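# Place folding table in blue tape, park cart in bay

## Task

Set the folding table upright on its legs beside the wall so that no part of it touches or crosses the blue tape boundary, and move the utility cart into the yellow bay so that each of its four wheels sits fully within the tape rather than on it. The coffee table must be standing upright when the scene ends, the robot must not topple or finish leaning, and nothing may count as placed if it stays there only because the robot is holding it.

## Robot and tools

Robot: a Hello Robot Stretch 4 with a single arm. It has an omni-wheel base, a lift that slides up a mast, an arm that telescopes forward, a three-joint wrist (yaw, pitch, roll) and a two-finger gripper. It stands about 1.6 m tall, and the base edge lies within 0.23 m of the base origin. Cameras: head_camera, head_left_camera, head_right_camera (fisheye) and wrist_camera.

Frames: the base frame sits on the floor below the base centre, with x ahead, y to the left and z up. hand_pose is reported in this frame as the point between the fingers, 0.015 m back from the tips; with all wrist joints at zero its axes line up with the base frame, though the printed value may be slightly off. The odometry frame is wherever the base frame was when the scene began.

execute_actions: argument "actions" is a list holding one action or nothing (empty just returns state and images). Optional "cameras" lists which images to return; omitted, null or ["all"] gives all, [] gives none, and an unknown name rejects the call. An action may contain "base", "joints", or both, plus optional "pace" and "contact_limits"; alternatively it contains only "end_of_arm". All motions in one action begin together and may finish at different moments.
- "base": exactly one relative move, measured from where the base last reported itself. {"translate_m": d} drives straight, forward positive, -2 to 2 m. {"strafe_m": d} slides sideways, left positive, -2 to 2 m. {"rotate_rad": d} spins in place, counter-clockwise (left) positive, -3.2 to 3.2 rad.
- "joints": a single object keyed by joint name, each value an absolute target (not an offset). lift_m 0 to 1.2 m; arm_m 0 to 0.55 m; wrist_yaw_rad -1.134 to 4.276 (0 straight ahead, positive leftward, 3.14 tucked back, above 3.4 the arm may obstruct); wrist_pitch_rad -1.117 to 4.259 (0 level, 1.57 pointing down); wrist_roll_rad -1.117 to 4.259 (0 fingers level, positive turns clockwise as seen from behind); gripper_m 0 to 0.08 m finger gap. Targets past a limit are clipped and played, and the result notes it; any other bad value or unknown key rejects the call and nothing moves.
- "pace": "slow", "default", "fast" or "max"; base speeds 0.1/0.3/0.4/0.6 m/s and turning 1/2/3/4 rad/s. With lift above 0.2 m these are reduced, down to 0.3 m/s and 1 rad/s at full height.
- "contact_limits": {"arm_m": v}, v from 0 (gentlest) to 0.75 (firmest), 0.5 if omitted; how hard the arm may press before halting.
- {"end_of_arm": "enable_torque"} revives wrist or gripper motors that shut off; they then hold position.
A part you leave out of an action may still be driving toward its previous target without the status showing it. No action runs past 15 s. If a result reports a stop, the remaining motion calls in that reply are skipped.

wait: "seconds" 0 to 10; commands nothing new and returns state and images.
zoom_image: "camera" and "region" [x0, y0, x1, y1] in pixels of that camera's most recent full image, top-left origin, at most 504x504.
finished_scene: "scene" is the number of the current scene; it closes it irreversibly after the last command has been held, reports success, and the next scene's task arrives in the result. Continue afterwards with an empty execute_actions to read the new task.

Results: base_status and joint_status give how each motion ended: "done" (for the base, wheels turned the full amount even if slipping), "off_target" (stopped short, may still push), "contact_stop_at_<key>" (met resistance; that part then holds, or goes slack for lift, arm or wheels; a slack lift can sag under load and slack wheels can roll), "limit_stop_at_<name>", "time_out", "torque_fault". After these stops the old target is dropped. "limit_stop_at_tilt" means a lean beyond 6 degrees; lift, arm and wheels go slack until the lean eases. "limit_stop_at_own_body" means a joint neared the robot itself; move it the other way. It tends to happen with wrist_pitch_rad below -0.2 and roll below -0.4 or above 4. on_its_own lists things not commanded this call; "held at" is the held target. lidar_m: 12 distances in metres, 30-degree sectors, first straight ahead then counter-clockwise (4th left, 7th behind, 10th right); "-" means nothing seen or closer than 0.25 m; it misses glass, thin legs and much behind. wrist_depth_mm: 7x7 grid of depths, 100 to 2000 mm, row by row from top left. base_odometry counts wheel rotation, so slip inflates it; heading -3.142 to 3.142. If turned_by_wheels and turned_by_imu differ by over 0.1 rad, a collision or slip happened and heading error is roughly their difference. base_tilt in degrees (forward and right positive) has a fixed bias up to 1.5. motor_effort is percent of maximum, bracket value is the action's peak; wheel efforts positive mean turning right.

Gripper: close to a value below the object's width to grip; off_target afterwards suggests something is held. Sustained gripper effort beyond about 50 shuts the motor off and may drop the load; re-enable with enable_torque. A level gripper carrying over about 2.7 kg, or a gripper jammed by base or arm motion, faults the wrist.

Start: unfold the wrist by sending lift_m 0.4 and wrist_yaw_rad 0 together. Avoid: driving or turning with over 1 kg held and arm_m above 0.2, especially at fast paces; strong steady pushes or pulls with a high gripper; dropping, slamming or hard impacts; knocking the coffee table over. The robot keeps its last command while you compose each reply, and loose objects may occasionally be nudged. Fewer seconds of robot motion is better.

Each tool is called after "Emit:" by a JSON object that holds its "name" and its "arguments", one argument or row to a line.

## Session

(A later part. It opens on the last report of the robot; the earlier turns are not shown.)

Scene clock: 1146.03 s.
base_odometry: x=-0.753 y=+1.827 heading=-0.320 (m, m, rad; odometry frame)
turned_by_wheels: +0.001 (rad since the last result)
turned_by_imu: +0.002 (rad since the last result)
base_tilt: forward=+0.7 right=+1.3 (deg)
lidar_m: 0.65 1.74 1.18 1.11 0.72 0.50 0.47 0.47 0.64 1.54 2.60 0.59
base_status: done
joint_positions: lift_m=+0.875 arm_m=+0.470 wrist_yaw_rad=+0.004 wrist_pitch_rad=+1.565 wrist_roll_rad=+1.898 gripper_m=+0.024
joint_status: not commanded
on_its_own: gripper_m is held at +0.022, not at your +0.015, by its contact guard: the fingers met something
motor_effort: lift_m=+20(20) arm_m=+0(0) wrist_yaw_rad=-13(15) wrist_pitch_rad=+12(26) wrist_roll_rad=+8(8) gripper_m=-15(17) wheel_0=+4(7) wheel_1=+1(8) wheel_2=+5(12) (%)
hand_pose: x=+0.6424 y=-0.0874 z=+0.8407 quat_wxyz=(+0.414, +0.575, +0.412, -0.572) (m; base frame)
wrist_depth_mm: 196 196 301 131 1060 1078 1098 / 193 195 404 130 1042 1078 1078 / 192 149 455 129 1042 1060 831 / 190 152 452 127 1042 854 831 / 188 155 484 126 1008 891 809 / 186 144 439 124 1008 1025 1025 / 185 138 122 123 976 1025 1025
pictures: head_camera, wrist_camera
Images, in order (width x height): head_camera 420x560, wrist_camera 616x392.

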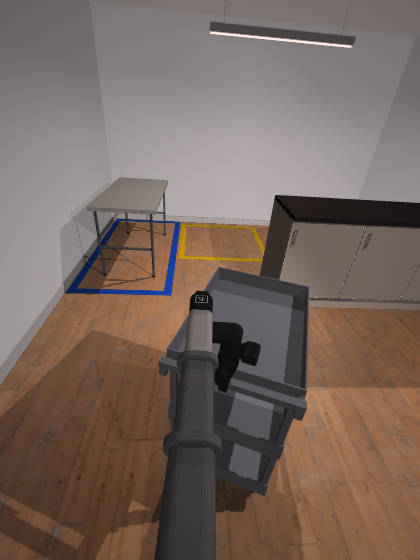

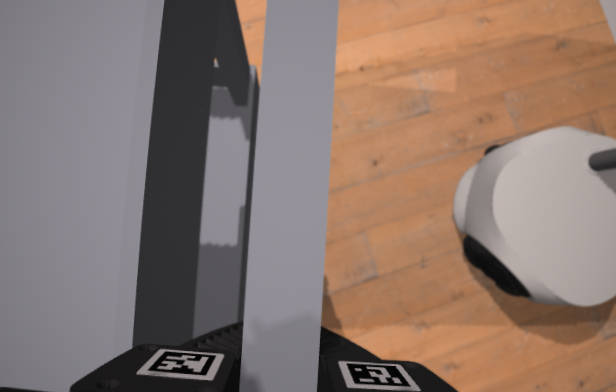

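Emit:
{"name": "execute_actions", "arguments": {
  "actions": [
    {"base":{"strafe_m":-0.08},"joints":{"wrist_roll_rad":1.82},"pace":"slow"}
  ],
  "cameras": []
}}

Emit:
{"name": "execute_actions", "arguments": {
  "actions": [
    {"base":{"strafe_m":-0.08},"joints":{"wrist_roll_rad":1.68},"pace":"slow"}
  ],
  "cameras": []
}}

Emit:
{"name": "execute_actions", "arguments": {
  "actions": [
    {"base":{"strafe_m":-0.08},"joints":{"wrist_roll_rad":1.54},"pace":"slow"}
  ],
  "cameras": []
}}

Emit:
{"name": "execute_actions", "arguments": {
  "actions": [
    {"base":{"strafe_m":-0.08},"joints":{"wrist_roll_rad":1.41},"pace":"slow"}
  ],
  "cameras": ["wrist_camera","head_camera"]
}}

Scene clock: 1160.80 s.
base_odometry: x=-0.778 y=+1.751 heading=-0.319 (m, m, rad; odometry frame)
turned_by_wheels: +0.001 (rad since the last result)
turned_by_imu: +0.001 (rad since the last result)
base_tilt: forward=+0.7 right=+1.3 (deg)
lidar_m: 0.63 1.82 1.26 1.21 0.72 0.47 0.46 0.46 0.62 1.52 2.54 0.63
base_status: done
joint_positions: lift_m=+0.875 arm_m=+0.470 wrist_yaw_rad=+0.002 wrist_pitch_rad=+1.572 wrist_roll_rad=+1.817 gripper_m=+0.025
joint_status: all done
on_its_own: gripper_m is held at +0.022, not at your +0.015, by its contact guard: the fingers met something
motor_effort: lift_m=+20(20) arm_m=+0(0) wrist_yaw_rad=-7(12) wrist_pitch_rad=-8(13) wrist_roll_rad=+10(7) gripper_m=-21(21) wheel_0=+7(11) wheel_1=+1(1) wheel_2=+2(4) (%)
hand_pose: x=+0.6408 y=-0.0874 z=+0.8407 quat_wxyz=(+0.435, +0.557, +0.436, -0.557) (m; base frame)
wrist_depth_mm: 195 156 301 131 1078 1098 1098 / 193 159 394 130 1060 1060 1098 / 190 145 208 129 1042 1060 1078 / 189 146 211 128 1025 878 831 / 186 147 508 126 1025 854 831 / 185 147 504 125 1008 1025 809 / 183 140 122 123 991 1008 1025
pictures: none
No camera images: the call's "cameras" was empty. Leave "cameras" out to get every camera's image.

Scene clock: 1162.73 s.
base_odometry: x=-0.803 y=+1.676 heading=-0.319 (m, m, rad; odometry frame)
turned_by_wheels: +0.001 (rad since the last result)
turned_by_imu: +0.001 (rad since the last result)
base_tilt: forward=+0.7 right=+1.3 (deg)
lidar_m: 0.59 1.99 1.34 1.29 0.72 0.48 0.46 0.45 0.61 1.50 2.45 0.63
base_status: done
joint_positions: lift_m=+0.875 arm_m=+0.470 wrist_yaw_rad=+0.001 wrist_pitch_rad=+1.573 wrist_roll_rad=+1.677 gripper_m=+0.025
joint_status: all done
on_its_own: gripper_m is held at +0.022, not at your +0.015, by its contact guard: the fingers met something
motor_effort: lift_m=+20(20) arm_m=+0(0) wrist_yaw_rad=-5(13) wrist_pitch_rad=-11(10) wrist_roll_rad=+9(9) gripper_m=-20(21) wheel_0=+5(11) wheel_1=+2(1) wheel_2=+1(1) (%)
hand_pose: x=+0.6405 y=-0.0874 z=+0.8407 quat_wxyz=(+0.473, +0.525, +0.474, -0.526) (m; base frame)
wrist_depth_mm: 194 151 298 131 1060 1078 1098 / 192 155 384 129 1060 1060 1098 / 190 158 477 128 1025 1078 1060 / 189 144 209 127 1042 1025 842 / 187 145 211 126 1025 842 820 / 185 146 439 125 1008 891 820 / 183 139 122 123 991 1008 809
pictures: none
No camera images: the call's "cameras" was empty. Leave "cameras" out to get every camera's image.

Scene clock: 1164.67 s.
base_odometry: x=-0.828 y=+1.600 heading=-0.318 (m, m, rad; odometry frame)
turned_by_wheels: +0.001 (rad since the last result)
turned_by_imu: +0.001 (rad since the last result)
base_tilt: forward=+0.7 right=+1.3 (deg)
lidar_m: 0.60 2.10 1.42 1.37 0.69 0.48 0.45 0.46 0.58 1.48 2.37 0.65
base_status: done
joint_positions: lift_m=+0.875 arm_m=+0.470 wrist_yaw_rad=+0.002 wrist_pitch_rad=+1.572 wrist_roll_rad=+1.537 gripper_m=+0.025
joint_status: all done
on_its_own: gripper_m is held at +0.022, not at your +0.015, by its contact guard: the fingers met something
motor_effort: lift_m=+20(20) arm_m=+0(0) wrist_yaw_rad=-6(11) wrist_pitch_rad=-6(9) wrist_roll_rad=+9(11) gripper_m=-19(20) wheel_0=+7(8) wheel_1=+2(10) wheel_2=+0(0) (%)
hand_pose: x=+0.6407 y=-0.0874 z=+0.8407 quat_wxyz=(+0.508, +0.491, +0.509, -0.491) (m; base frame)
wrist_depth_mm: 194 150 291 131 1042 1098 1118 / 192 153 375 130 1060 1060 1078 / 190 156 466 128 1025 1078 1078 / 187 143 492 127 1042 1042 1060 / 187 145 210 126 1025 917 820 / 185 146 439 125 1025 820 820 / 183 139 122 123 991 866 798
pictures: none
No camera images: the call's "cameras" was empty. Leave "cameras" out to get every camera's image.

Scene clock: 1166.60 s.
base_odometry: x=-0.853 y=+1.524 heading=-0.317 (m, m, rad; odometry frame)
turned_by_wheels: +0.001 (rad since the last result)
turned_by_imu: +0.001 (rad since the last result)
base_tilt: forward=+0.7 right=+1.3 (deg)
lidar_m: 0.57 2.21 1.53 1.45 0.70 0.47 0.45 0.43 0.56 1.51 2.29 0.64
base_status: done
joint_positions: lift_m=+0.875 arm_m=+0.470 wrist_yaw_rad=+0.002 wrist_pitch_rad=+1.571 wrist_roll_rad=+1.407 gripper_m=+0.025
joint_status: all done
on_its_own: gripper_m is held at +0.022, not at your +0.015, by its contact guard: the fingers met something
motor_effort: lift_m=+20(20) arm_m=+0(0) wrist_yaw_rad=-7(12) wrist_pitch_rad=-5(9) wrist_roll_rad=+9(14) gripper_m=-18(19) wheel_0=+7(9) wheel_1=+1(5) wheel_2=+0(0) (%)
hand_pose: x=+0.6409 y=-0.0874 z=+0.8407 quat_wxyz=(+0.539, +0.457, +0.540, -0.457) (m; base frame)
wrist_depth_mm: 194 172 216 131 1078 1060 1098 / 192 151 364 129 1042 1078 1060 / 190 154 455 128 1042 1060 1078 / 189 157 480 127 1042 1042 1060 / 187 144 211 126 1008 1042 1042 / 185 145 439 124 1008 820 809 / 183 139 122 123 991 798 809
pictures: head_camera, wrist_camera
Images, in order (width x height): head_camera 420x560, wrist_camera 616x392.

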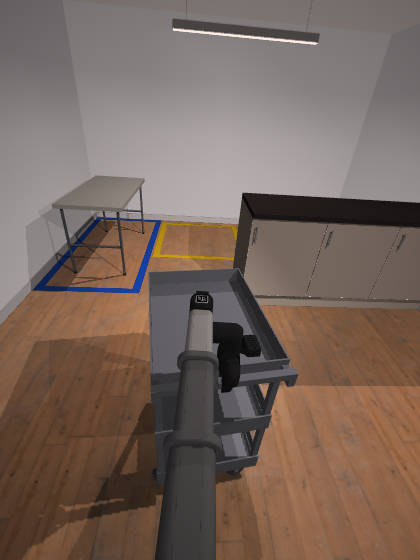

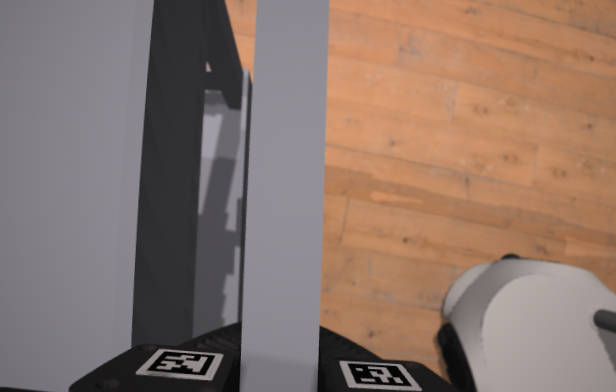

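Emit:
{"name": "execute_actions", "arguments": {
  "actions": [
    {"base":{"translate_m":0.18},"joints":{"wrist_roll_rad":1.4},"pace":"slow"}
  ],
  "cameras": ["wrist_camera","head_camera"]
}}

Scene clock: 1175.20 s.
base_odometry: x=-0.682 y=+1.468 heading=-0.317 (m, m, rad; odometry frame)
turned_by_wheels: +0.000 (rad since the last result)
turned_by_imu: -0.003 (rad since the last result)
base_tilt: forward=+0.7 right=+1.3 (deg)
lidar_m: 0.58 2.24 1.54 1.44 0.99 0.68 0.62 0.62 0.83 2.04 2.28 0.63
base_status: done
joint_positions: lift_m=+0.875 arm_m=+0.470 wrist_yaw_rad=+0.002 wrist_pitch_rad=+1.574 wrist_roll_rad=+1.397 gripper_m=+0.025
joint_status: all done
on_its_own: gripper_m is held at +0.022, not at your +0.015, by its contact guard: the fingers met something
motor_effort: lift_m=+20(20) arm_m=+0(0) wrist_yaw_rad=-6(6) wrist_pitch_rad=-12(18) wrist_roll_rad=+10(15) gripper_m=-19(20) wheel_0=+2(9) wheel_1=+0(2) wheel_2=-5(8) (%)
hand_pose: x=+0.6404 y=-0.0874 z=+0.8407 quat_wxyz=(+0.541, +0.454, +0.543, -0.455) (m; base frame)
wrist_depth_mm: 194 150 296 131 1078 1078 1098 / 192 153 379 129 1060 1060 1078 / 190 157 477 128 1042 1042 1078 / 188 144 500 127 1060 1042 1060 / 186 144 211 126 1025 1060 1060 / 185 146 436 124 1008 820 820 / 183 139 122 123 991 798 809
pictures: head_camera, wrist_camera
Images, in order (width x height): head_camera 420x560, wrist_camera 616x392.

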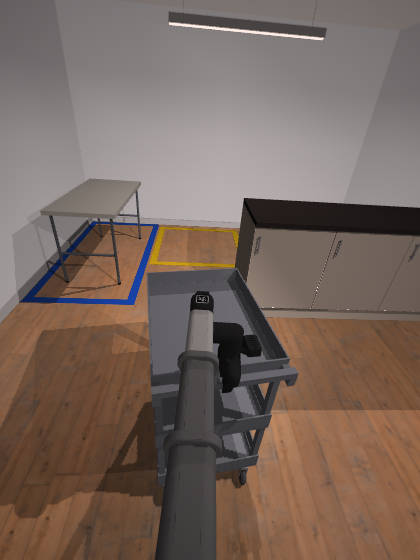

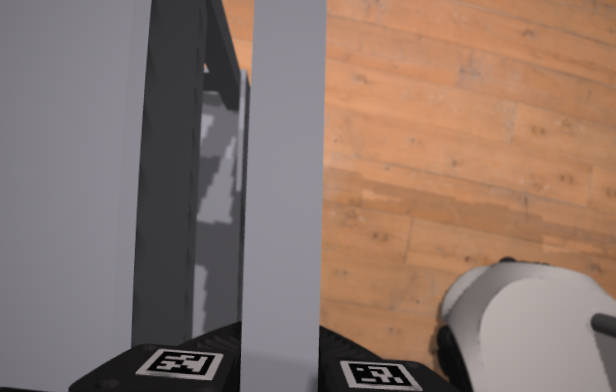

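Holding a left yaw. Continuing.

Emit:
{"name": "execute_actions", "arguments": {
  "actions": [
    {"base":{"translate_m":0.22},"joints":{"wrist_roll_rad":1.37},"pace":"slow"}
  ],
  "cameras": ["wrist_camera","head_camera"]
}}

Scene clock: 1181.73 s.
base_odometry: x=-0.473 y=+1.399 heading=-0.318 (m, m, rad; odometry frame)
turned_by_wheels: +0.000 (rad since the last result)
turned_by_imu: -0.003 (rad since the last result)
base_tilt: forward=+0.7 right=+1.3 (deg)
lidar_m: 0.57 2.23 1.56 1.46 1.32 0.91 0.85 0.87 1.13 2.18 2.27 0.65
base_status: done
joint_positions: lift_m=+0.875 arm_m=+0.470 wrist_yaw_rad=-0.001 wrist_pitch_rad=+1.574 wrist_roll_rad=+1.369 gripper_m=+0.025
joint_status: all done
on_its_own: gripper_m is held at +0.022, not at your +0.015, by its contact guard: the fingers met something
motor_effort: lift_m=+20(20) arm_m=+0(0) wrist_yaw_rad=+0(5) wrist_pitch_rad=-10(20) wrist_roll_rad=+4(10) gripper_m=-20(19) wheel_0=+0(4) wheel_1=+2(9) wheel_2=-4(11) (%)
hand_pose: x=+0.6401 y=-0.0874 z=+0.8407 quat_wxyz=(+0.547, +0.447, +0.548, -0.448) (m; base frame)
wrist_depth_mm: 193 195 281 131 1078 1078 1118 / 192 149 362 130 1060 1060 1078 / 190 152 455 128 1042 1060 1078 / 188 156 484 127 1042 1042 1078 / 186 143 508 126 1025 1042 1042 / 184 145 439 124 1025 831 831 / 183 138 122 123 976 788 809
pictures: head_camera, wrist_camera
Images, in order (width x height): head_camera 420x560, wrist_camera 616x392.

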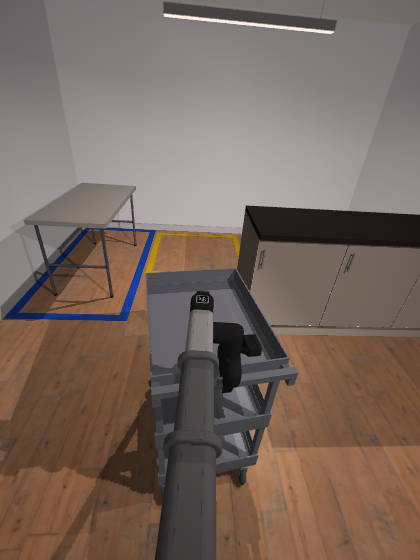

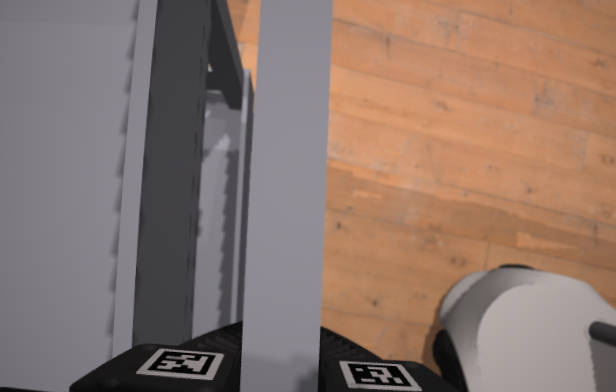

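Emit:
{"name": "execute_actions", "arguments": {
  "actions": [
    {"base":{"translate_m":0.2},"pace":"slow"}
  ],
  "cameras": []
}}

Emit:
{"name": "execute_actions", "arguments": {
  "actions": [
    {"base":{"strafe_m":0.04},"pace":"slow"}
  ],
  "cameras": ["wrist_camera","head_camera"]
}}

Scene clock: 1191.37 s.
base_odometry: x=-0.284 y=+1.337 heading=-0.318 (m, m, rad; odometry frame)
turned_by_wheels: +0.000 (rad since the last result)
turned_by_imu: -0.003 (rad since the last result)
base_tilt: forward=+0.7 right=+1.4 (deg)
lidar_m: 0.58 2.08 1.58 1.47 1.52 1.13 1.04 1.05 1.40 2.20 2.19 0.66
base_status: done
joint_positions: lift_m=+0.875 arm_m=+0.470 wrist_yaw_rad=-0.001 wrist_pitch_rad=+1.572 wrist_roll_rad=+1.369 gripper_m=+0.025
joint_status: not commanded
on_its_own: gripper_m is held at +0.022, not at your +0.015, by its contact guard: the fingers met something
motor_effort: lift_m=+20(20) arm_m=+0(0) wrist_yaw_rad=+3(5) wrist_pitch_rad=-8(18) wrist_roll_rad=+3(4) gripper_m=-17(19) wheel_0=+2(4) wheel_1=+0(4) wheel_2=-4(10) (%)
hand_pose: x=+0.6405 y=-0.0874 z=+0.8407 quat_wxyz=(+0.547, +0.447, +0.548, -0.448) (m; base frame)
wrist_depth_mm: 194 196 300 131 1078 1078 1098 / 193 193 397 129 1060 1098 1098 / 191 148 452 128 1042 1042 1078 / 189 151 455 127 1042 1042 1060 / 187 155 508 125 1008 1025 1042 / 185 143 439 125 1008 831 820 / 183 138 122 123 991 809 809
pictures: none
No camera images: the call's "cameras" was empty. Leave "cameras" out to get every camera's image.

Scene clock: 1192.83 s.
base_odometry: x=-0.271 y=+1.374 heading=-0.319 (m, m, rad; odometry frame)
turned_by_wheels: -0.001 (rad since the last result)
turned_by_imu: -0.002 (rad since the last result)
base_tilt: forward=+0.7 right=+1.3 (deg)
lidar_m: 0.57 2.04 1.52 1.43 1.49 1.13 1.03 1.09 1.41 2.24 2.21 0.65
base_status: done
joint_positions: lift_m=+0.875 arm_m=+0.470 wrist_yaw_rad=-0.002 wrist_pitch_rad=+1.568 wrist_roll_rad=+1.373 gripper_m=+0.025
joint_status: not commanded
on_its_own: gripper_m is held at +0.022, not at your +0.015, by its contact guard: the fingers met something
motor_effort: lift_m=+20(20) arm_m=+0(0) wrist_yaw_rad=+6(5) wrist_pitch_rad=+4(7) wrist_roll_rad=-8(7) gripper_m=-18(18) wheel_0=-10(10) wheel_1=-2(4) wheel_2=-4(4) (%)
hand_pose: x=+0.6413 y=-0.0874 z=+0.8407 quat_wxyz=(+0.547, +0.449, +0.546, -0.448) (m; base frame)
wrist_depth_mm: 195 197 183 132 1078 1078 1098 / 193 195 201 130 1060 1060 1098 / 191 193 455 129 1042 1042 1078 / 189 191 517 127 1025 1042 1060 / 187 148 508 126 1025 1025 1042 / 185 154 439 124 1008 820 798 / 183 137 122 123 1008 798 798
pictures: head_camera, wrist_camera
Images, in order (width x height): head_camera 420x560, wrist_camera 616x392.

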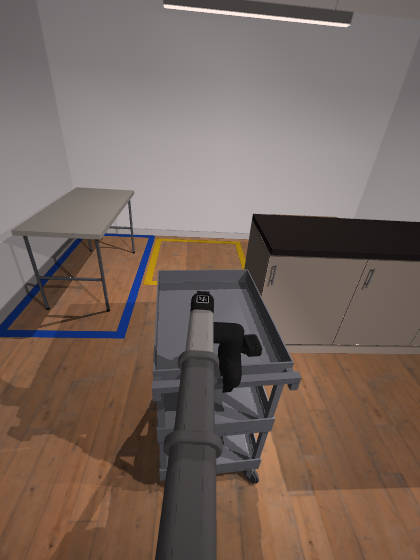

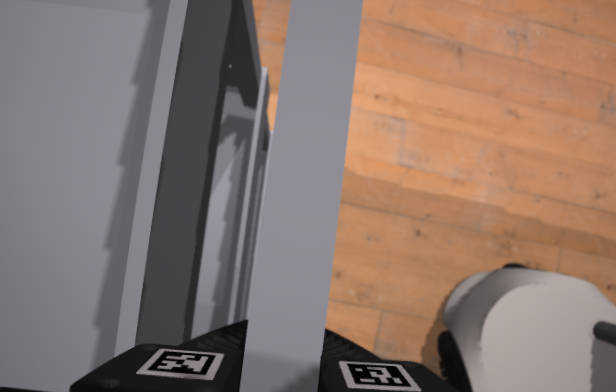

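Emit:
{"name": "execute_actions", "arguments": {
  "actions": [
    {"base":{"strafe_m":-0.05},"joints":{"wrist_roll_rad":1.31},"pace":"slow"}
  ],
  "cameras": []
}}

Emit:
{"name": "execute_actions", "arguments": {
  "actions": [
    {"base":{"translate_m":0.15},"pace":"slow"}
  ],
  "cameras": ["wrist_camera","head_camera"]
}}

Scene clock: 1205.60 s.
base_odometry: x=-0.287 y=+1.327 heading=-0.318 (m, m, rad; odometry frame)
turned_by_wheels: +0.001 (rad since the last result)
turned_by_imu: +0.000 (rad since the last result)
base_tilt: forward=+0.7 right=+1.3 (deg)
lidar_m: 0.58 2.08 1.60 1.48 1.53 1.13 1.03 1.06 1.40 2.18 2.16 0.65
base_status: done
joint_positions: lift_m=+0.875 arm_m=+0.470 wrist_yaw_rad=+0.000 wrist_pitch_rad=+1.569 wrist_roll_rad=+1.311 gripper_m=+0.025
joint_status: all done
on_its_own: gripper_m is held at +0.022, not at your +0.015, by its contact guard: the fingers met something
motor_effort: lift_m=+20(20) arm_m=+0(0) wrist_yaw_rad=-2(12) wrist_pitch_rad=+2(6) wrist_roll_rad=-1(12) gripper_m=-18(25) wheel_0=+7(8) wheel_1=+1(7) wheel_2=+2(2) (%)
hand_pose: x=+0.6413 y=-0.0874 z=+0.8407 quat_wxyz=(+0.561, +0.431, +0.560, -0.430) (m; base frame)
wrist_depth_mm: 194 197 183 131 1060 1042 1078 / 193 195 202 129 1060 1060 1078 / 191 192 455 129 1060 1060 1078 / 189 190 512 127 1025 1042 1060 / 187 148 512 126 1025 1042 1060 / 186 154 439 124 991 854 809 / 183 137 122 123 991 798 809
pictures: none
No camera images: the call's "cameras" was empty. Leave "cameras" out to get every camera's image.

Scene clock: 1208.37 s.
base_odometry: x=-0.144 y=+1.280 heading=-0.319 (m, m, rad; odometry frame)
turned_by_wheels: -0.001 (rad since the last result)
turned_by_imu: -0.003 (rad since the last result)
base_tilt: forward=+0.7 right=+1.3 (deg)
lidar_m: 0.58 1.92 1.61 1.50 1.53 1.29 1.17 1.24 1.61 2.16 2.00 0.65
base_status: done
joint_positions: lift_m=+0.875 arm_m=+0.470 wrist_yaw_rad=-0.005 wrist_pitch_rad=+1.572 wrist_roll_rad=+1.314 gripper_m=+0.025
joint_status: not commanded
on_its_own: gripper_m is held at +0.022, not at your +0.015, by its contact guard: the fingers met something; wrist_yaw_rad is at rest, and its effort (+15) is outside its rest range (-13 to +13)
motor_effort: lift_m=+20(20) arm_m=+0(0) wrist_yaw_rad=+15(14) wrist_pitch_rad=-6(21) wrist_roll_rad=-10(10) gripper_m=-23(22) wheel_0=-3(7) wheel_1=-1(5) wheel_2=-5(10) (%)
hand_pose: x=+0.6401 y=-0.0874 z=+0.8407 quat_wxyz=(+0.558, +0.433, +0.559, -0.434) (m; base frame)
wrist_depth_mm: 194 197 165 132 1060 1078 1098 / 193 195 185 130 1060 1078 1098 / 190 193 208 129 1025 1042 1078 / 189 190 500 127 1060 1042 1060 / 186 187 512 126 1025 1025 1060 / 185 153 439 125 1008 854 820 / 183 137 122 123 960 809 798
pictures: head_camera, wrist_camera
Images, in order (width x height): head_camera 420x560, wrist_camera 616x392.

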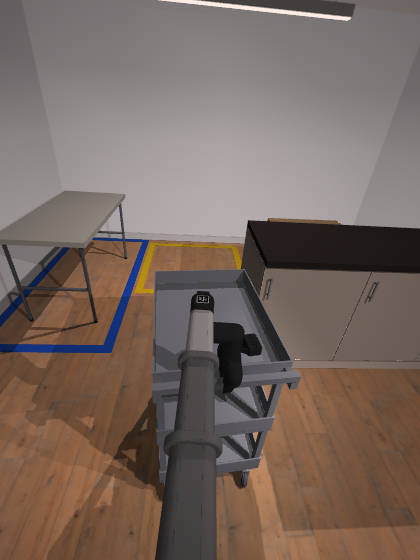

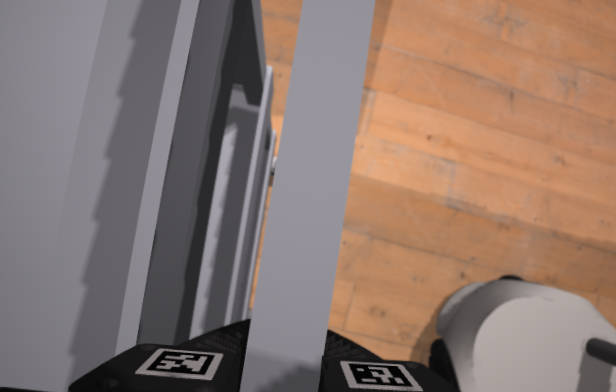

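Emit:
{"name": "execute_actions", "arguments": {
  "actions": [
    {"base":{"strafe_m":0.02},"joints":{"wrist_roll_rad":1.44},"pace":"slow"}
  ],
  "cameras": []
}}

Emit:
{"name": "execute_actions", "arguments": {
  "actions": [
    {"base":{"translate_m":0.12},"pace":"slow"}
  ]
}}

Scene clock: 1220.53 s.
base_odometry: x=-0.138 y=+1.299 heading=-0.320 (m, m, rad; odometry frame)
turned_by_wheels: -0.001 (rad since the last result)
turned_by_imu: -0.001 (rad since the last result)
base_tilt: forward=+0.7 right=+1.3 (deg)
lidar_m: 0.59 1.92 1.58 1.48 1.54 1.30 1.19 1.21 1.61 2.19 1.97 0.63
base_status: done
joint_positions: lift_m=+0.875 arm_m=+0.470 wrist_yaw_rad=+0.001 wrist_pitch_rad=+1.569 wrist_roll_rad=+1.439 gripper_m=+0.024
joint_status: all done
on_its_own: gripper_m is held at +0.022, not at your +0.015, by its contact guard: the fingers met something
motor_effort: lift_m=+20(20) arm_m=+0(0) wrist_yaw_rad=-4(15) wrist_pitch_rad=-1(9) wrist_roll_rad=+3(8) gripper_m=-16(22) wheel_0=-6(11) wheel_1=+0(1) wheel_2=-2(3) (%)
hand_pose: x=+0.6413 y=-0.0874 z=+0.8407 quat_wxyz=(+0.533, +0.466, +0.532, -0.465) (m; base frame)
wrist_depth_mm: 195 196 218 131 1060 1098 1098 / 193 195 389 130 1060 1060 1078 / 191 192 521 129 1042 1060 1060 / 189 149 449 127 1060 1042 1060 / 187 154 492 126 1025 1042 1042 / 185 143 439 124 991 820 798 / 183 138 122 123 991 798 798
pictures: none
No camera images: the call's "cameras" was empty. Leave "cameras" out to get every camera's image.

Scene clock: 1223.03 s.
base_odometry: x=-0.024 y=+1.261 heading=-0.319 (m, m, rad; odometry frame)
turned_by_wheels: +0.000 (rad since the last result)
turned_by_imu: -0.001 (rad since the last result)
base_tilt: forward=+0.7 right=+1.3 (deg)
lidar_m: 0.59 1.81 1.59 1.49 1.53 1.43 1.32 1.35 1.77 2.17 1.80 0.65
base_status: done
joint_positions: lift_m=+0.875 arm_m=+0.470 wrist_yaw_rad=-0.005 wrist_pitch_rad=+1.572 wrist_roll_rad=+1.443 gripper_m=+0.025
joint_status: not commanded
on_its_own: gripper_m is held at +0.022, not at your +0.015, by its contact guard: the fingers met something; wrist_yaw_rad is at rest, and its effort (+14) is outside its rest range (-13 to +13)
motor_effort: lift_m=+20(20) arm_m=+0(0) wrist_yaw_rad=+14(14) wrist_pitch_rad=-7(13) wrist_roll_rad=-9(9) gripper_m=-19(19) wheel_0=+4(5) wheel_1=+1(3) wheel_2=-3(9) (%)
hand_pose: x=+0.6401 y=-0.0874 z=+0.8407 quat_wxyz=(+0.529, +0.468, +0.530, -0.469) (m; base frame)
wrist_depth_mm: 195 196 182 131 1042 1060 1078 / 192 195 202 130 1042 1078 1078 / 190 193 452 128 1042 1060 1060 / 189 190 449 127 1042 1060 1060 / 187 150 508 126 1042 1042 842 / 185 154 442 124 1008 809 809 / 183 137 122 123 991 809 809
pictures: head_camera, head_left_camera, head_right_camera, wrist_camera
Images, in order (width x height): head_camera 420x560, head_left_camera 420x672, head_right_camera 420x672, wrist_camera 616x392.

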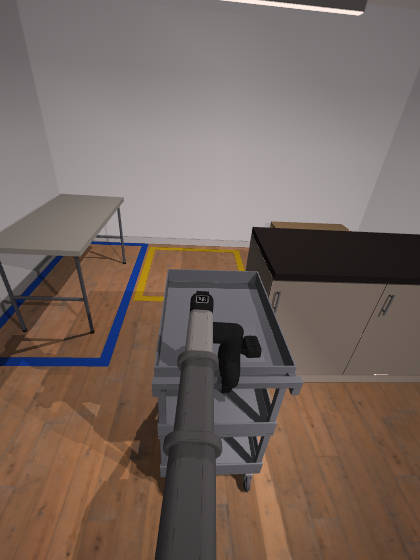

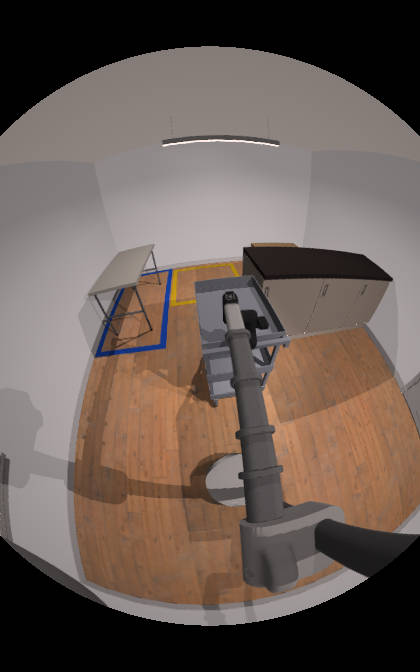

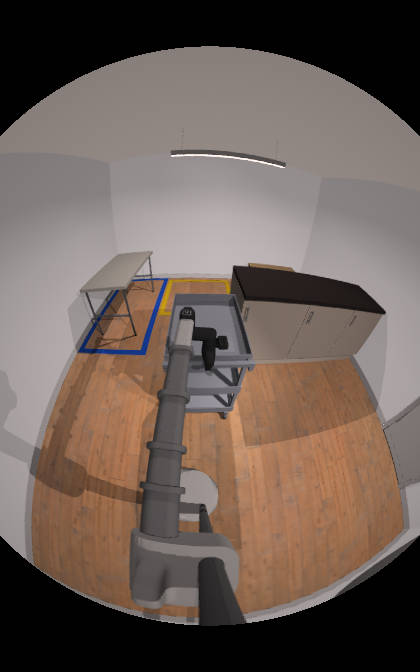

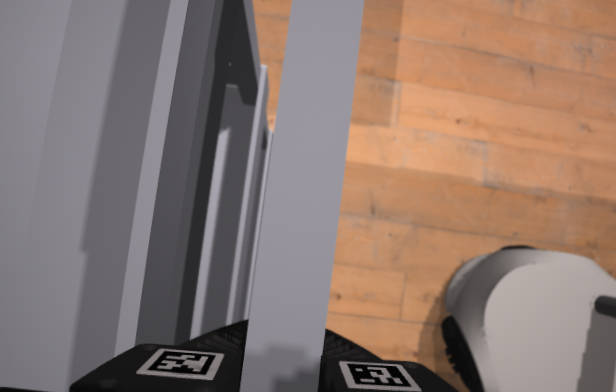

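Emit:
{"name": "execute_actions", "arguments": {
  "actions": [
    {"base":{"translate_m":-0.35},"joints":{"wrist_roll_rad":1.52},"pace":"slow"}
  ],
  "cameras": []
}}

Emit:
{"name": "execute_actions", "arguments": {
  "actions": [
    {"base":{"strafe_m":-0.08},"joints":{"wrist_roll_rad":1.4},"pace":"slow"}
  ],
  "cameras": []
}}

Emit:
{"name": "execute_actions", "arguments": {
  "actions": [
    {"base":{"strafe_m":-0.08},"joints":{"wrist_roll_rad":1.27},"pace":"slow"}
  ],
  "cameras": ["wrist_camera","head_camera"]
}}

Scene clock: 1240.70 s.
base_odometry: x=-0.356 y=+1.371 heading=-0.319 (m, m, rad; odometry frame)
turned_by_wheels: +0.000 (rad since the last result)
turned_by_imu: +0.002 (rad since the last result)
base_tilt: forward=+0.7 right=+1.3 (deg)
lidar_m: 0.59 2.14 1.54 1.46 1.50 1.04 0.97 0.99 1.30 2.18 2.25 0.64
base_status: done
joint_positions: lift_m=+0.875 arm_m=+0.470 wrist_yaw_rad=+0.002 wrist_pitch_rad=+1.566 wrist_roll_rad=+1.519 gripper_m=+0.024
joint_status: all done
on_its_own: gripper_m is held at +0.022, not at your +0.015, by its contact guard: the fingers met something
motor_effort: lift_m=+20(20) arm_m=+0(0) wrist_yaw_rad=-6(28) wrist_pitch_rad=+11(25) wrist_roll_rad=+2(14) gripper_m=-16(24) wheel_0=+1(6) wheel_1=+0(0) wheel_2=+5(12) (%)
hand_pose: x=+0.6420 y=-0.0874 z=+0.8407 quat_wxyz=(+0.514, +0.488, +0.512, -0.485) (m; base frame)
wrist_depth_mm: 195 196 216 131 1060 1078 1098 / 193 195 377 129 1060 1060 1078 / 191 192 504 128 1025 1060 1060 / 189 149 449 127 1025 1042 1078 / 188 154 480 125 1008 976 809 / 186 143 439 124 1008 820 809 / 183 138 122 123 991 866 788
pictures: none
No camera images: the call's "cameras" was empty. Leave "cameras" out to get every camera's image.

Scene clock: 1242.63 s.
base_odometry: x=-0.382 y=+1.295 heading=-0.318 (m, m, rad; odometry frame)
turned_by_wheels: +0.001 (rad since the last result)
turned_by_imu: +0.001 (rad since the last result)
base_tilt: forward=+0.7 right=+1.3 (deg)
lidar_m: 0.59 2.14 1.66 1.54 1.49 1.02 0.94 1.01 1.31 2.11 2.17 0.64
base_status: done
joint_positions: lift_m=+0.875 arm_m=+0.470 wrist_yaw_rad=-0.001 wrist_pitch_rad=+1.574 wrist_roll_rad=+1.399 gripper_m=+0.024
joint_status: all done
on_its_own: gripper_m is held at +0.022, not at your +0.015, by its contact guard: the fingers met something
motor_effort: lift_m=+20(20) arm_m=+0(0) wrist_yaw_rad=+1(10) wrist_pitch_rad=-13(10) wrist_roll_rad=+5(17) gripper_m=-16(25) wheel_0=+7(10) wheel_1=+2(3) wheel_2=+1(5) (%)
hand_pose: x=+0.6402 y=-0.0874 z=+0.8407 quat_wxyz=(+0.540, +0.455, +0.542, -0.456) (m; base frame)
wrist_depth_mm: 193 195 293 130 1060 1078 1098 / 191 193 397 129 1042 1078 1060 / 190 191 452 128 1042 1060 1118 / 188 149 455 126 1025 1042 1078 / 186 155 508 125 1025 1042 1060 / 185 143 439 124 1008 809 809 / 183 138 122 123 1008 798 809
pictures: none
No camera images: the call's "cameras" was empty. Leave "cameras" out to get every camera's image.

Scene clock: 1244.57 s.
base_odometry: x=-0.407 y=+1.219 heading=-0.318 (m, m, rad; odometry frame)
turned_by_wheels: +0.001 (rad since the last result)
turned_by_imu: +0.001 (rad since the last result)
base_tilt: forward=+0.7 right=+1.3 (deg)
lidar_m: 0.57 2.17 1.74 1.62 1.49 1.03 0.95 0.98 1.29 2.02 2.10 0.64
base_status: done
joint_positions: lift_m=+0.875 arm_m=+0.470 wrist_yaw_rad=-0.001 wrist_pitch_rad=+1.574 wrist_roll_rad=+1.269 gripper_m=+0.024
joint_status: all done
on_its_own: gripper_m is held at +0.022, not at your +0.015, by its contact guard: the fingers met something
motor_effort: lift_m=+20(20) arm_m=+0(0) wrist_yaw_rad=+2(18) wrist_pitch_rad=-9(11) wrist_roll_rad=+5(21) gripper_m=-15(25) wheel_0=+6(9) wheel_1=+1(4) wheel_2=+0(3) (%)
hand_pose: x=+0.6401 y=-0.0874 z=+0.8407 quat_wxyz=(+0.568, +0.419, +0.570, -0.420) (m; base frame)
wrist_depth_mm: 193 195 217 130 1042 1078 1098 / 191 193 394 129 1025 1060 1098 / 190 191 517 128 1042 1078 1078 / 187 148 445 127 1042 1042 1060 / 186 154 504 125 1008 1025 1042 / 185 143 442 124 1025 878 820 / 183 138 122 122 946 788 809
pictures: head_camera, wrist_camera
Images, in order (width x height): head_camera 420x560, wrist_camera 616x392.

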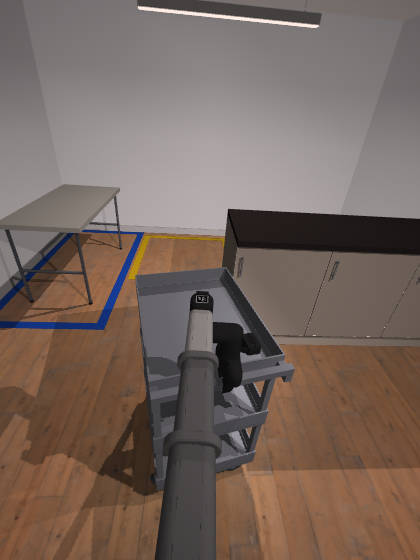

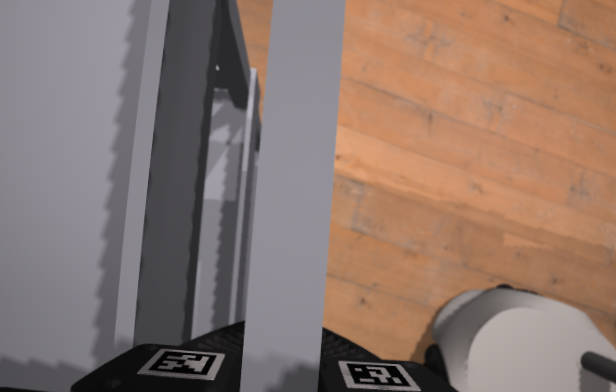

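Emit:
{"name": "execute_actions", "arguments": {
  "actions": [
    {"base":{"translate_m":0.12},"joints":{"wrist_roll_rad":1.32},"pace":"slow"}
  ],
  "cameras": []
}}

Emit:
{"name": "execute_actions", "arguments": {
  "actions": [
    {"base":{"strafe_m":0.02},"pace":"slow"}
  ],
  "cameras": []
}}

Emit:
{"name": "execute_actions", "arguments": {
  "actions": [
    {"base":{"translate_m":0.12},"pace":"slow"}
  ],
  "cameras": ["wrist_camera","head_camera"]
}}

Scene clock: 1253.50 s.
base_odometry: x=-0.293 y=+1.182 heading=-0.318 (m, m, rad; odometry frame)
turned_by_wheels: +0.000 (rad since the last result)
turned_by_imu: -0.002 (rad since the last result)
base_tilt: forward=+0.7 right=+1.3 (deg)
lidar_m: 0.57 2.13 1.74 1.62 1.69 1.14 1.07 1.09 1.42 2.03 2.10 0.65
base_status: done
joint_positions: lift_m=+0.875 arm_m=+0.470 wrist_yaw_rad=+0.001 wrist_pitch_rad=+1.575 wrist_roll_rad=+1.317 gripper_m=+0.025
joint_status: all done
on_its_own: gripper_m is held at +0.022, not at your +0.015, by its contact guard: the fingers met something
motor_effort: lift_m=+20(20) arm_m=+0(0) wrist_yaw_rad=-3(8) wrist_pitch_rad=-17(25) wrist_roll_rad=+10(14) gripper_m=-24(24) wheel_0=+1(5) wheel_1=+2(4) wheel_2=-6(8) (%)
hand_pose: x=+0.6400 y=-0.0874 z=+0.8407 quat_wxyz=(+0.558, +0.431, +0.561, -0.433) (m; base frame)
wrist_depth_mm: 193 160 207 131 1042 1078 1098 / 191 146 211 129 1060 1078 1078 / 190 147 213 128 1042 1042 1078 / 188 147 512 127 1042 1025 1078 / 186 148 508 126 1025 1042 1060 / 184 147 439 124 1008 842 820 / 183 140 122 123 931 788 809
pictures: none
No camera images: the call's "cameras" was empty. Leave "cameras" out to get every camera's image.

Scene clock: 1254.60 s.
base_odometry: x=-0.287 y=+1.201 heading=-0.319 (m, m, rad; odometry frame)
turned_by_wheels: -0.001 (rad since the last result)
turned_by_imu: -0.001 (rad since the last result)
base_tilt: forward=+0.6 right=+1.3 (deg)
lidar_m: 0.56 2.06 1.72 1.61 1.67 1.17 1.07 1.10 1.47 2.05 2.11 0.66
base_status: done
joint_positions: lift_m=+0.875 arm_m=+0.470 wrist_yaw_rad=-0.001 wrist_pitch_rad=+1.574 wrist_roll_rad=+1.319 gripper_m=+0.025
joint_status: not commanded
on_its_own: gripper_m is held at +0.022, not at your +0.015, by its contact guard: the fingers met something
motor_effort: lift_m=+20(20) arm_m=+0(0) wrist_yaw_rad=+1(4) wrist_pitch_rad=-11(13) wrist_roll_rad=+4(11) gripper_m=-22(24) wheel_0=-6(11) wheel_1=-1(7) wheel_2=-5(5) (%)
hand_pose: x=+0.6402 y=-0.0874 z=+0.8407 quat_wxyz=(+0.558, +0.433, +0.560, -0.434) (m; base frame)
wrist_depth_mm: 193 150 291 131 1060 1078 1098 / 191 154 379 129 1042 1078 1078 / 190 157 480 128 1042 1060 1078 / 188 144 496 127 1025 1060 1060 / 186 145 211 125 1008 1008 1060 / 185 146 436 124 1025 842 809 / 183 139 122 123 931 809 798
pictures: none
No camera images: the call's "cameras" was empty. Leave "cameras" out to get every camera's image.

Scene clock: 1257.07 s.
base_odometry: x=-0.173 y=+1.163 heading=-0.318 (m, m, rad; odometry frame)
turned_by_wheels: +0.000 (rad since the last result)
turned_by_imu: -0.001 (rad since the last result)
base_tilt: forward=+0.7 right=+1.3 (deg)
lidar_m: 0.59 1.98 1.73 1.62 1.68 1.30 1.19 1.25 1.63 2.05 1.96 0.64
base_status: done
joint_positions: lift_m=+0.875 arm_m=+0.470 wrist_yaw_rad=-0.004 wrist_pitch_rad=+1.572 wrist_roll_rad=+1.322 gripper_m=+0.024
joint_status: not commanded
on_its_own: gripper_m is held at +0.022, not at your +0.015, by its contact guard: the fingers met something
motor_effort: lift_m=+20(20) arm_m=+0(0) wrist_yaw_rad=+11(11) wrist_pitch_rad=-6(23) wrist_roll_rad=-6(5) gripper_m=-16(22) wheel_0=+4(7) wheel_1=+2(6) wheel_2=-3(11) (%)
hand_pose: x=+0.6402 y=-0.0874 z=+0.8407 quat_wxyz=(+0.557, +0.435, +0.558, -0.436) (m; base frame)
wrist_depth_mm: 194 196 199 131 1060 1078 1078 / 192 194 216 129 1060 1078 1078 / 190 191 512 128 1042 1060 1078 / 189 190 512 127 1025 1042 1060 / 186 151 504 125 1008 1042 1060 / 185 144 436 124 1008 842 809 / 183 138 122 122 976 798 809
pictures: head_camera, wrist_camera
Images, in order (width x height): head_camera 420x560, wrist_camera 616x392.

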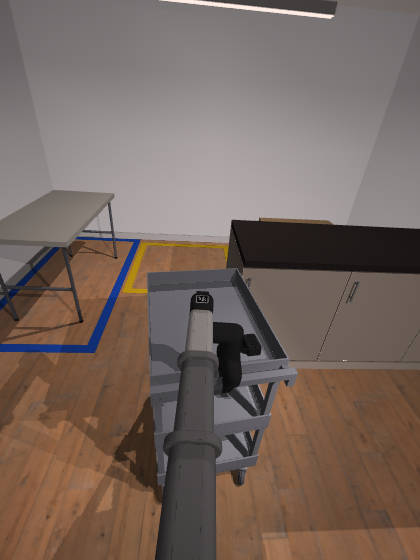

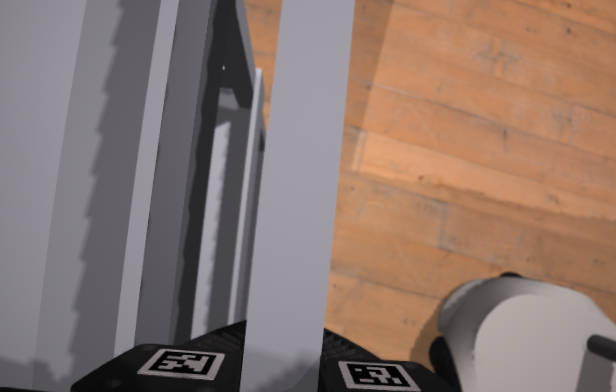

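Emit:
{"name": "execute_actions", "arguments": {
  "actions": [
    {"base":{"translate_m":-0.15},"joints":{"wrist_roll_rad":1.42},"pace":"slow"}
  ],
  "cameras": []
}}

Emit:
{"name": "execute_actions", "arguments": {
  "actions": [
    {"base":{"strafe_m":0.1},"joints":{"wrist_roll_rad":1.57},"pace":"slow"}
  ],
  "cameras": []
}}

Emit:
{"name": "execute_actions", "arguments": {
  "actions": [
    {"base":{"strafe_m":0.1},"joints":{"wrist_roll_rad":1.72},"pace":"slow"}
  ],
  "cameras": []
}}

Emit:
{"name": "execute_actions", "arguments": {
  "actions": [
    {"base":{"strafe_m":0.1},"joints":{"wrist_roll_rad":1.88},"pace":"slow"}
  ],
  "cameras": ["wrist_camera","head_camera"]
}}

Scene clock: 1292.33 s.
base_odometry: x=-0.315 y=+1.210 heading=-0.319 (m, m, rad; odometry frame)
turned_by_wheels: -0.001 (rad since the last result)
turned_by_imu: -0.001 (rad since the last result)
base_tilt: forward=+0.7 right=+1.3 (deg)
lidar_m: 0.61 2.12 1.73 1.61 1.64 1.14 1.04 1.07 1.40 2.05 2.13 0.65
base_status: done
joint_positions: lift_m=+0.875 arm_m=+0.470 wrist_yaw_rad=+0.000 wrist_pitch_rad=+1.563 wrist_roll_rad=+1.423 gripper_m=+0.024
joint_status: all done
on_its_own: gripper_m is held at +0.022, not at your +0.015, by its contact guard: the fingers met something
motor_effort: lift_m=+20(20) arm_m=+0(0) wrist_yaw_rad=-1(23) wrist_pitch_rad=+17(22) wrist_roll_rad=-6(15) gripper_m=-16(19) wheel_0=-6(6) wheel_1=-4(5) wheel_2=+1(12) (%)
hand_pose: x=+0.6424 y=-0.0874 z=+0.8407 quat_wxyz=(+0.538, +0.463, +0.534, -0.460) (m; base frame)
wrist_depth_mm: 196 198 195 132 1078 1078 1078 / 194 195 212 130 1078 1060 1060 / 192 193 477 128 1060 1060 1060 / 189 191 512 127 1042 1060 1060 / 189 151 466 126 1008 1025 1042 / 186 144 439 124 1008 831 809 / 184 138 122 123 991 798 788
pictures: none
No camera images: the call's "cameras" was empty. Leave "cameras" out to get every camera's image.

Scene clock: 1294.47 s.
base_odometry: x=-0.284 y=+1.305 heading=-0.320 (m, m, rad; odometry frame)
turned_by_wheels: -0.001 (rad since the last result)
turned_by_imu: -0.002 (rad since the last result)
base_tilt: forward=+0.7 right=+1.4 (deg)
lidar_m: 0.60 2.07 1.60 1.50 1.55 1.13 1.06 1.09 1.41 2.16 2.23 0.63
base_status: done
joint_positions: lift_m=+0.875 arm_m=+0.470 wrist_yaw_rad=-0.003 wrist_pitch_rad=+1.569 wrist_roll_rad=+1.572 gripper_m=+0.025
joint_status: all done
on_its_own: gripper_m is held at +0.022, not at your +0.015, by its contact guard: the fingers met something
motor_effort: lift_m=+20(20) arm_m=+0(0) wrist_yaw_rad=+7(15) wrist_pitch_rad=+1(19) wrist_roll_rad=-6(16) gripper_m=-17(24) wheel_0=-8(9) wheel_1=+0(3) wheel_2=-3(2) (%)
hand_pose: x=+0.6410 y=-0.0874 z=+0.8407 quat_wxyz=(+0.499, +0.502, +0.498, -0.501) (m; base frame)
wrist_depth_mm: 195 198 189 132 1060 1098 1098 / 193 196 206 130 1025 1078 1078 / 191 193 459 129 1042 1060 1060 / 189 190 517 127 1042 1060 1042 / 187 149 508 126 1008 891 831 / 185 154 442 124 1008 820 809 / 183 137 122 123 1008 931 798
pictures: none
No camera images: the call's "cameras" was empty. Leave "cameras" out to get every camera's image.

Scene clock: 1296.60 s.
base_odometry: x=-0.252 y=+1.400 heading=-0.321 (m, m, rad; odometry frame)
turned_by_wheels: -0.001 (rad since the last result)
turned_by_imu: -0.002 (rad since the last result)
base_tilt: forward=+0.7 right=+1.3 (deg)
lidar_m: 0.64 2.03 1.52 1.41 1.45 1.15 1.06 1.08 1.43 2.25 2.21 0.60
base_status: done
joint_positions: lift_m=+0.875 arm_m=+0.470 wrist_yaw_rad=-0.004 wrist_pitch_rad=+1.568 wrist_roll_rad=+1.724 gripper_m=+0.025
joint_status: all done
on_its_own: gripper_m is held at +0.022, not at your +0.015, by its contact guard: the fingers met something
motor_effort: lift_m=+20(20) arm_m=+0(0) wrist_yaw_rad=+11(11) wrist_pitch_rad=+4(4) wrist_roll_rad=-11(15) gripper_m=-23(23) wheel_0=-6(9) wheel_1=-2(0) wheel_2=-2(0) (%)
hand_pose: x=+0.6410 y=-0.0874 z=+0.8407 quat_wxyz=(+0.460, +0.538, +0.459, -0.537) (m; base frame)
wrist_depth_mm: 195 198 165 132 1078 1078 1118 / 193 196 181 131 1042 1098 1098 / 191 194 204 129 1042 1042 1078 / 189 191 469 128 1042 1042 842 / 188 188 512 126 1025 842 820 / 186 153 439 125 1008 904 809 / 183 137 122 123 1008 1008 1025
pictures: none
No camera images: the call's "cameras" was empty. Leave "cameras" out to get every camera's image.

Scene clock: 1298.73 s.
base_odometry: x=-0.220 y=+1.494 heading=-0.322 (m, m, rad; odometry frame)
turned_by_wheels: -0.001 (rad since the last result)
turned_by_imu: -0.002 (rad since the last result)
base_tilt: forward=+0.7 right=+1.3 (deg)
lidar_m: 0.64 1.99 1.41 1.30 1.34 1.15 1.06 1.09 1.43 2.32 2.20 0.59
base_status: done
joint_positions: lift_m=+0.875 arm_m=+0.470 wrist_yaw_rad=-0.003 wrist_pitch_rad=+1.566 wrist_roll_rad=+1.885 gripper_m=+0.026
joint_status: all done
on_its_own: gripper_m is held at +0.022, not at your +0.015, by its contact guard: the fingers met something
motor_effort: lift_m=+20(20) arm_m=+0(0) wrist_yaw_rad=+8(11) wrist_pitch_rad=+11(15) wrist_roll_rad=-13(19) gripper_m=-25(25) wheel_0=-9(10) wheel_1=-2(7) wheel_2=-2(0) (%)
hand_pose: x=+0.6416 y=-0.0874 z=+0.8407 quat_wxyz=(+0.416, +0.574, +0.414, -0.571) (m; base frame)
wrist_depth_mm: 196 198 169 133 1060 1098 1118 / 194 196 175 131 1042 1078 1098 / 192 194 198 129 1042 1042 842 / 190 191 455 128 1025 854 831 / 188 189 512 126 1025 878 820 / 186 155 439 125 991 1025 820 / 184 137 122 123 991 1008 1025
pictures: head_camera, wrist_camera
Images, in order (width x height): head_camera 420x560, wrist_camera 616x392.

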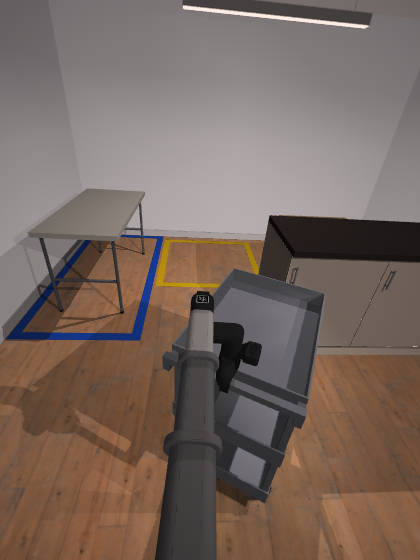

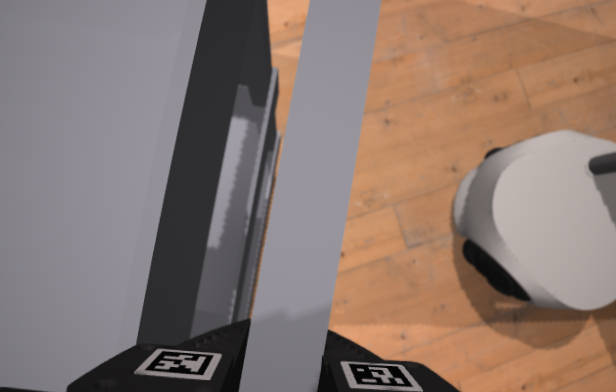

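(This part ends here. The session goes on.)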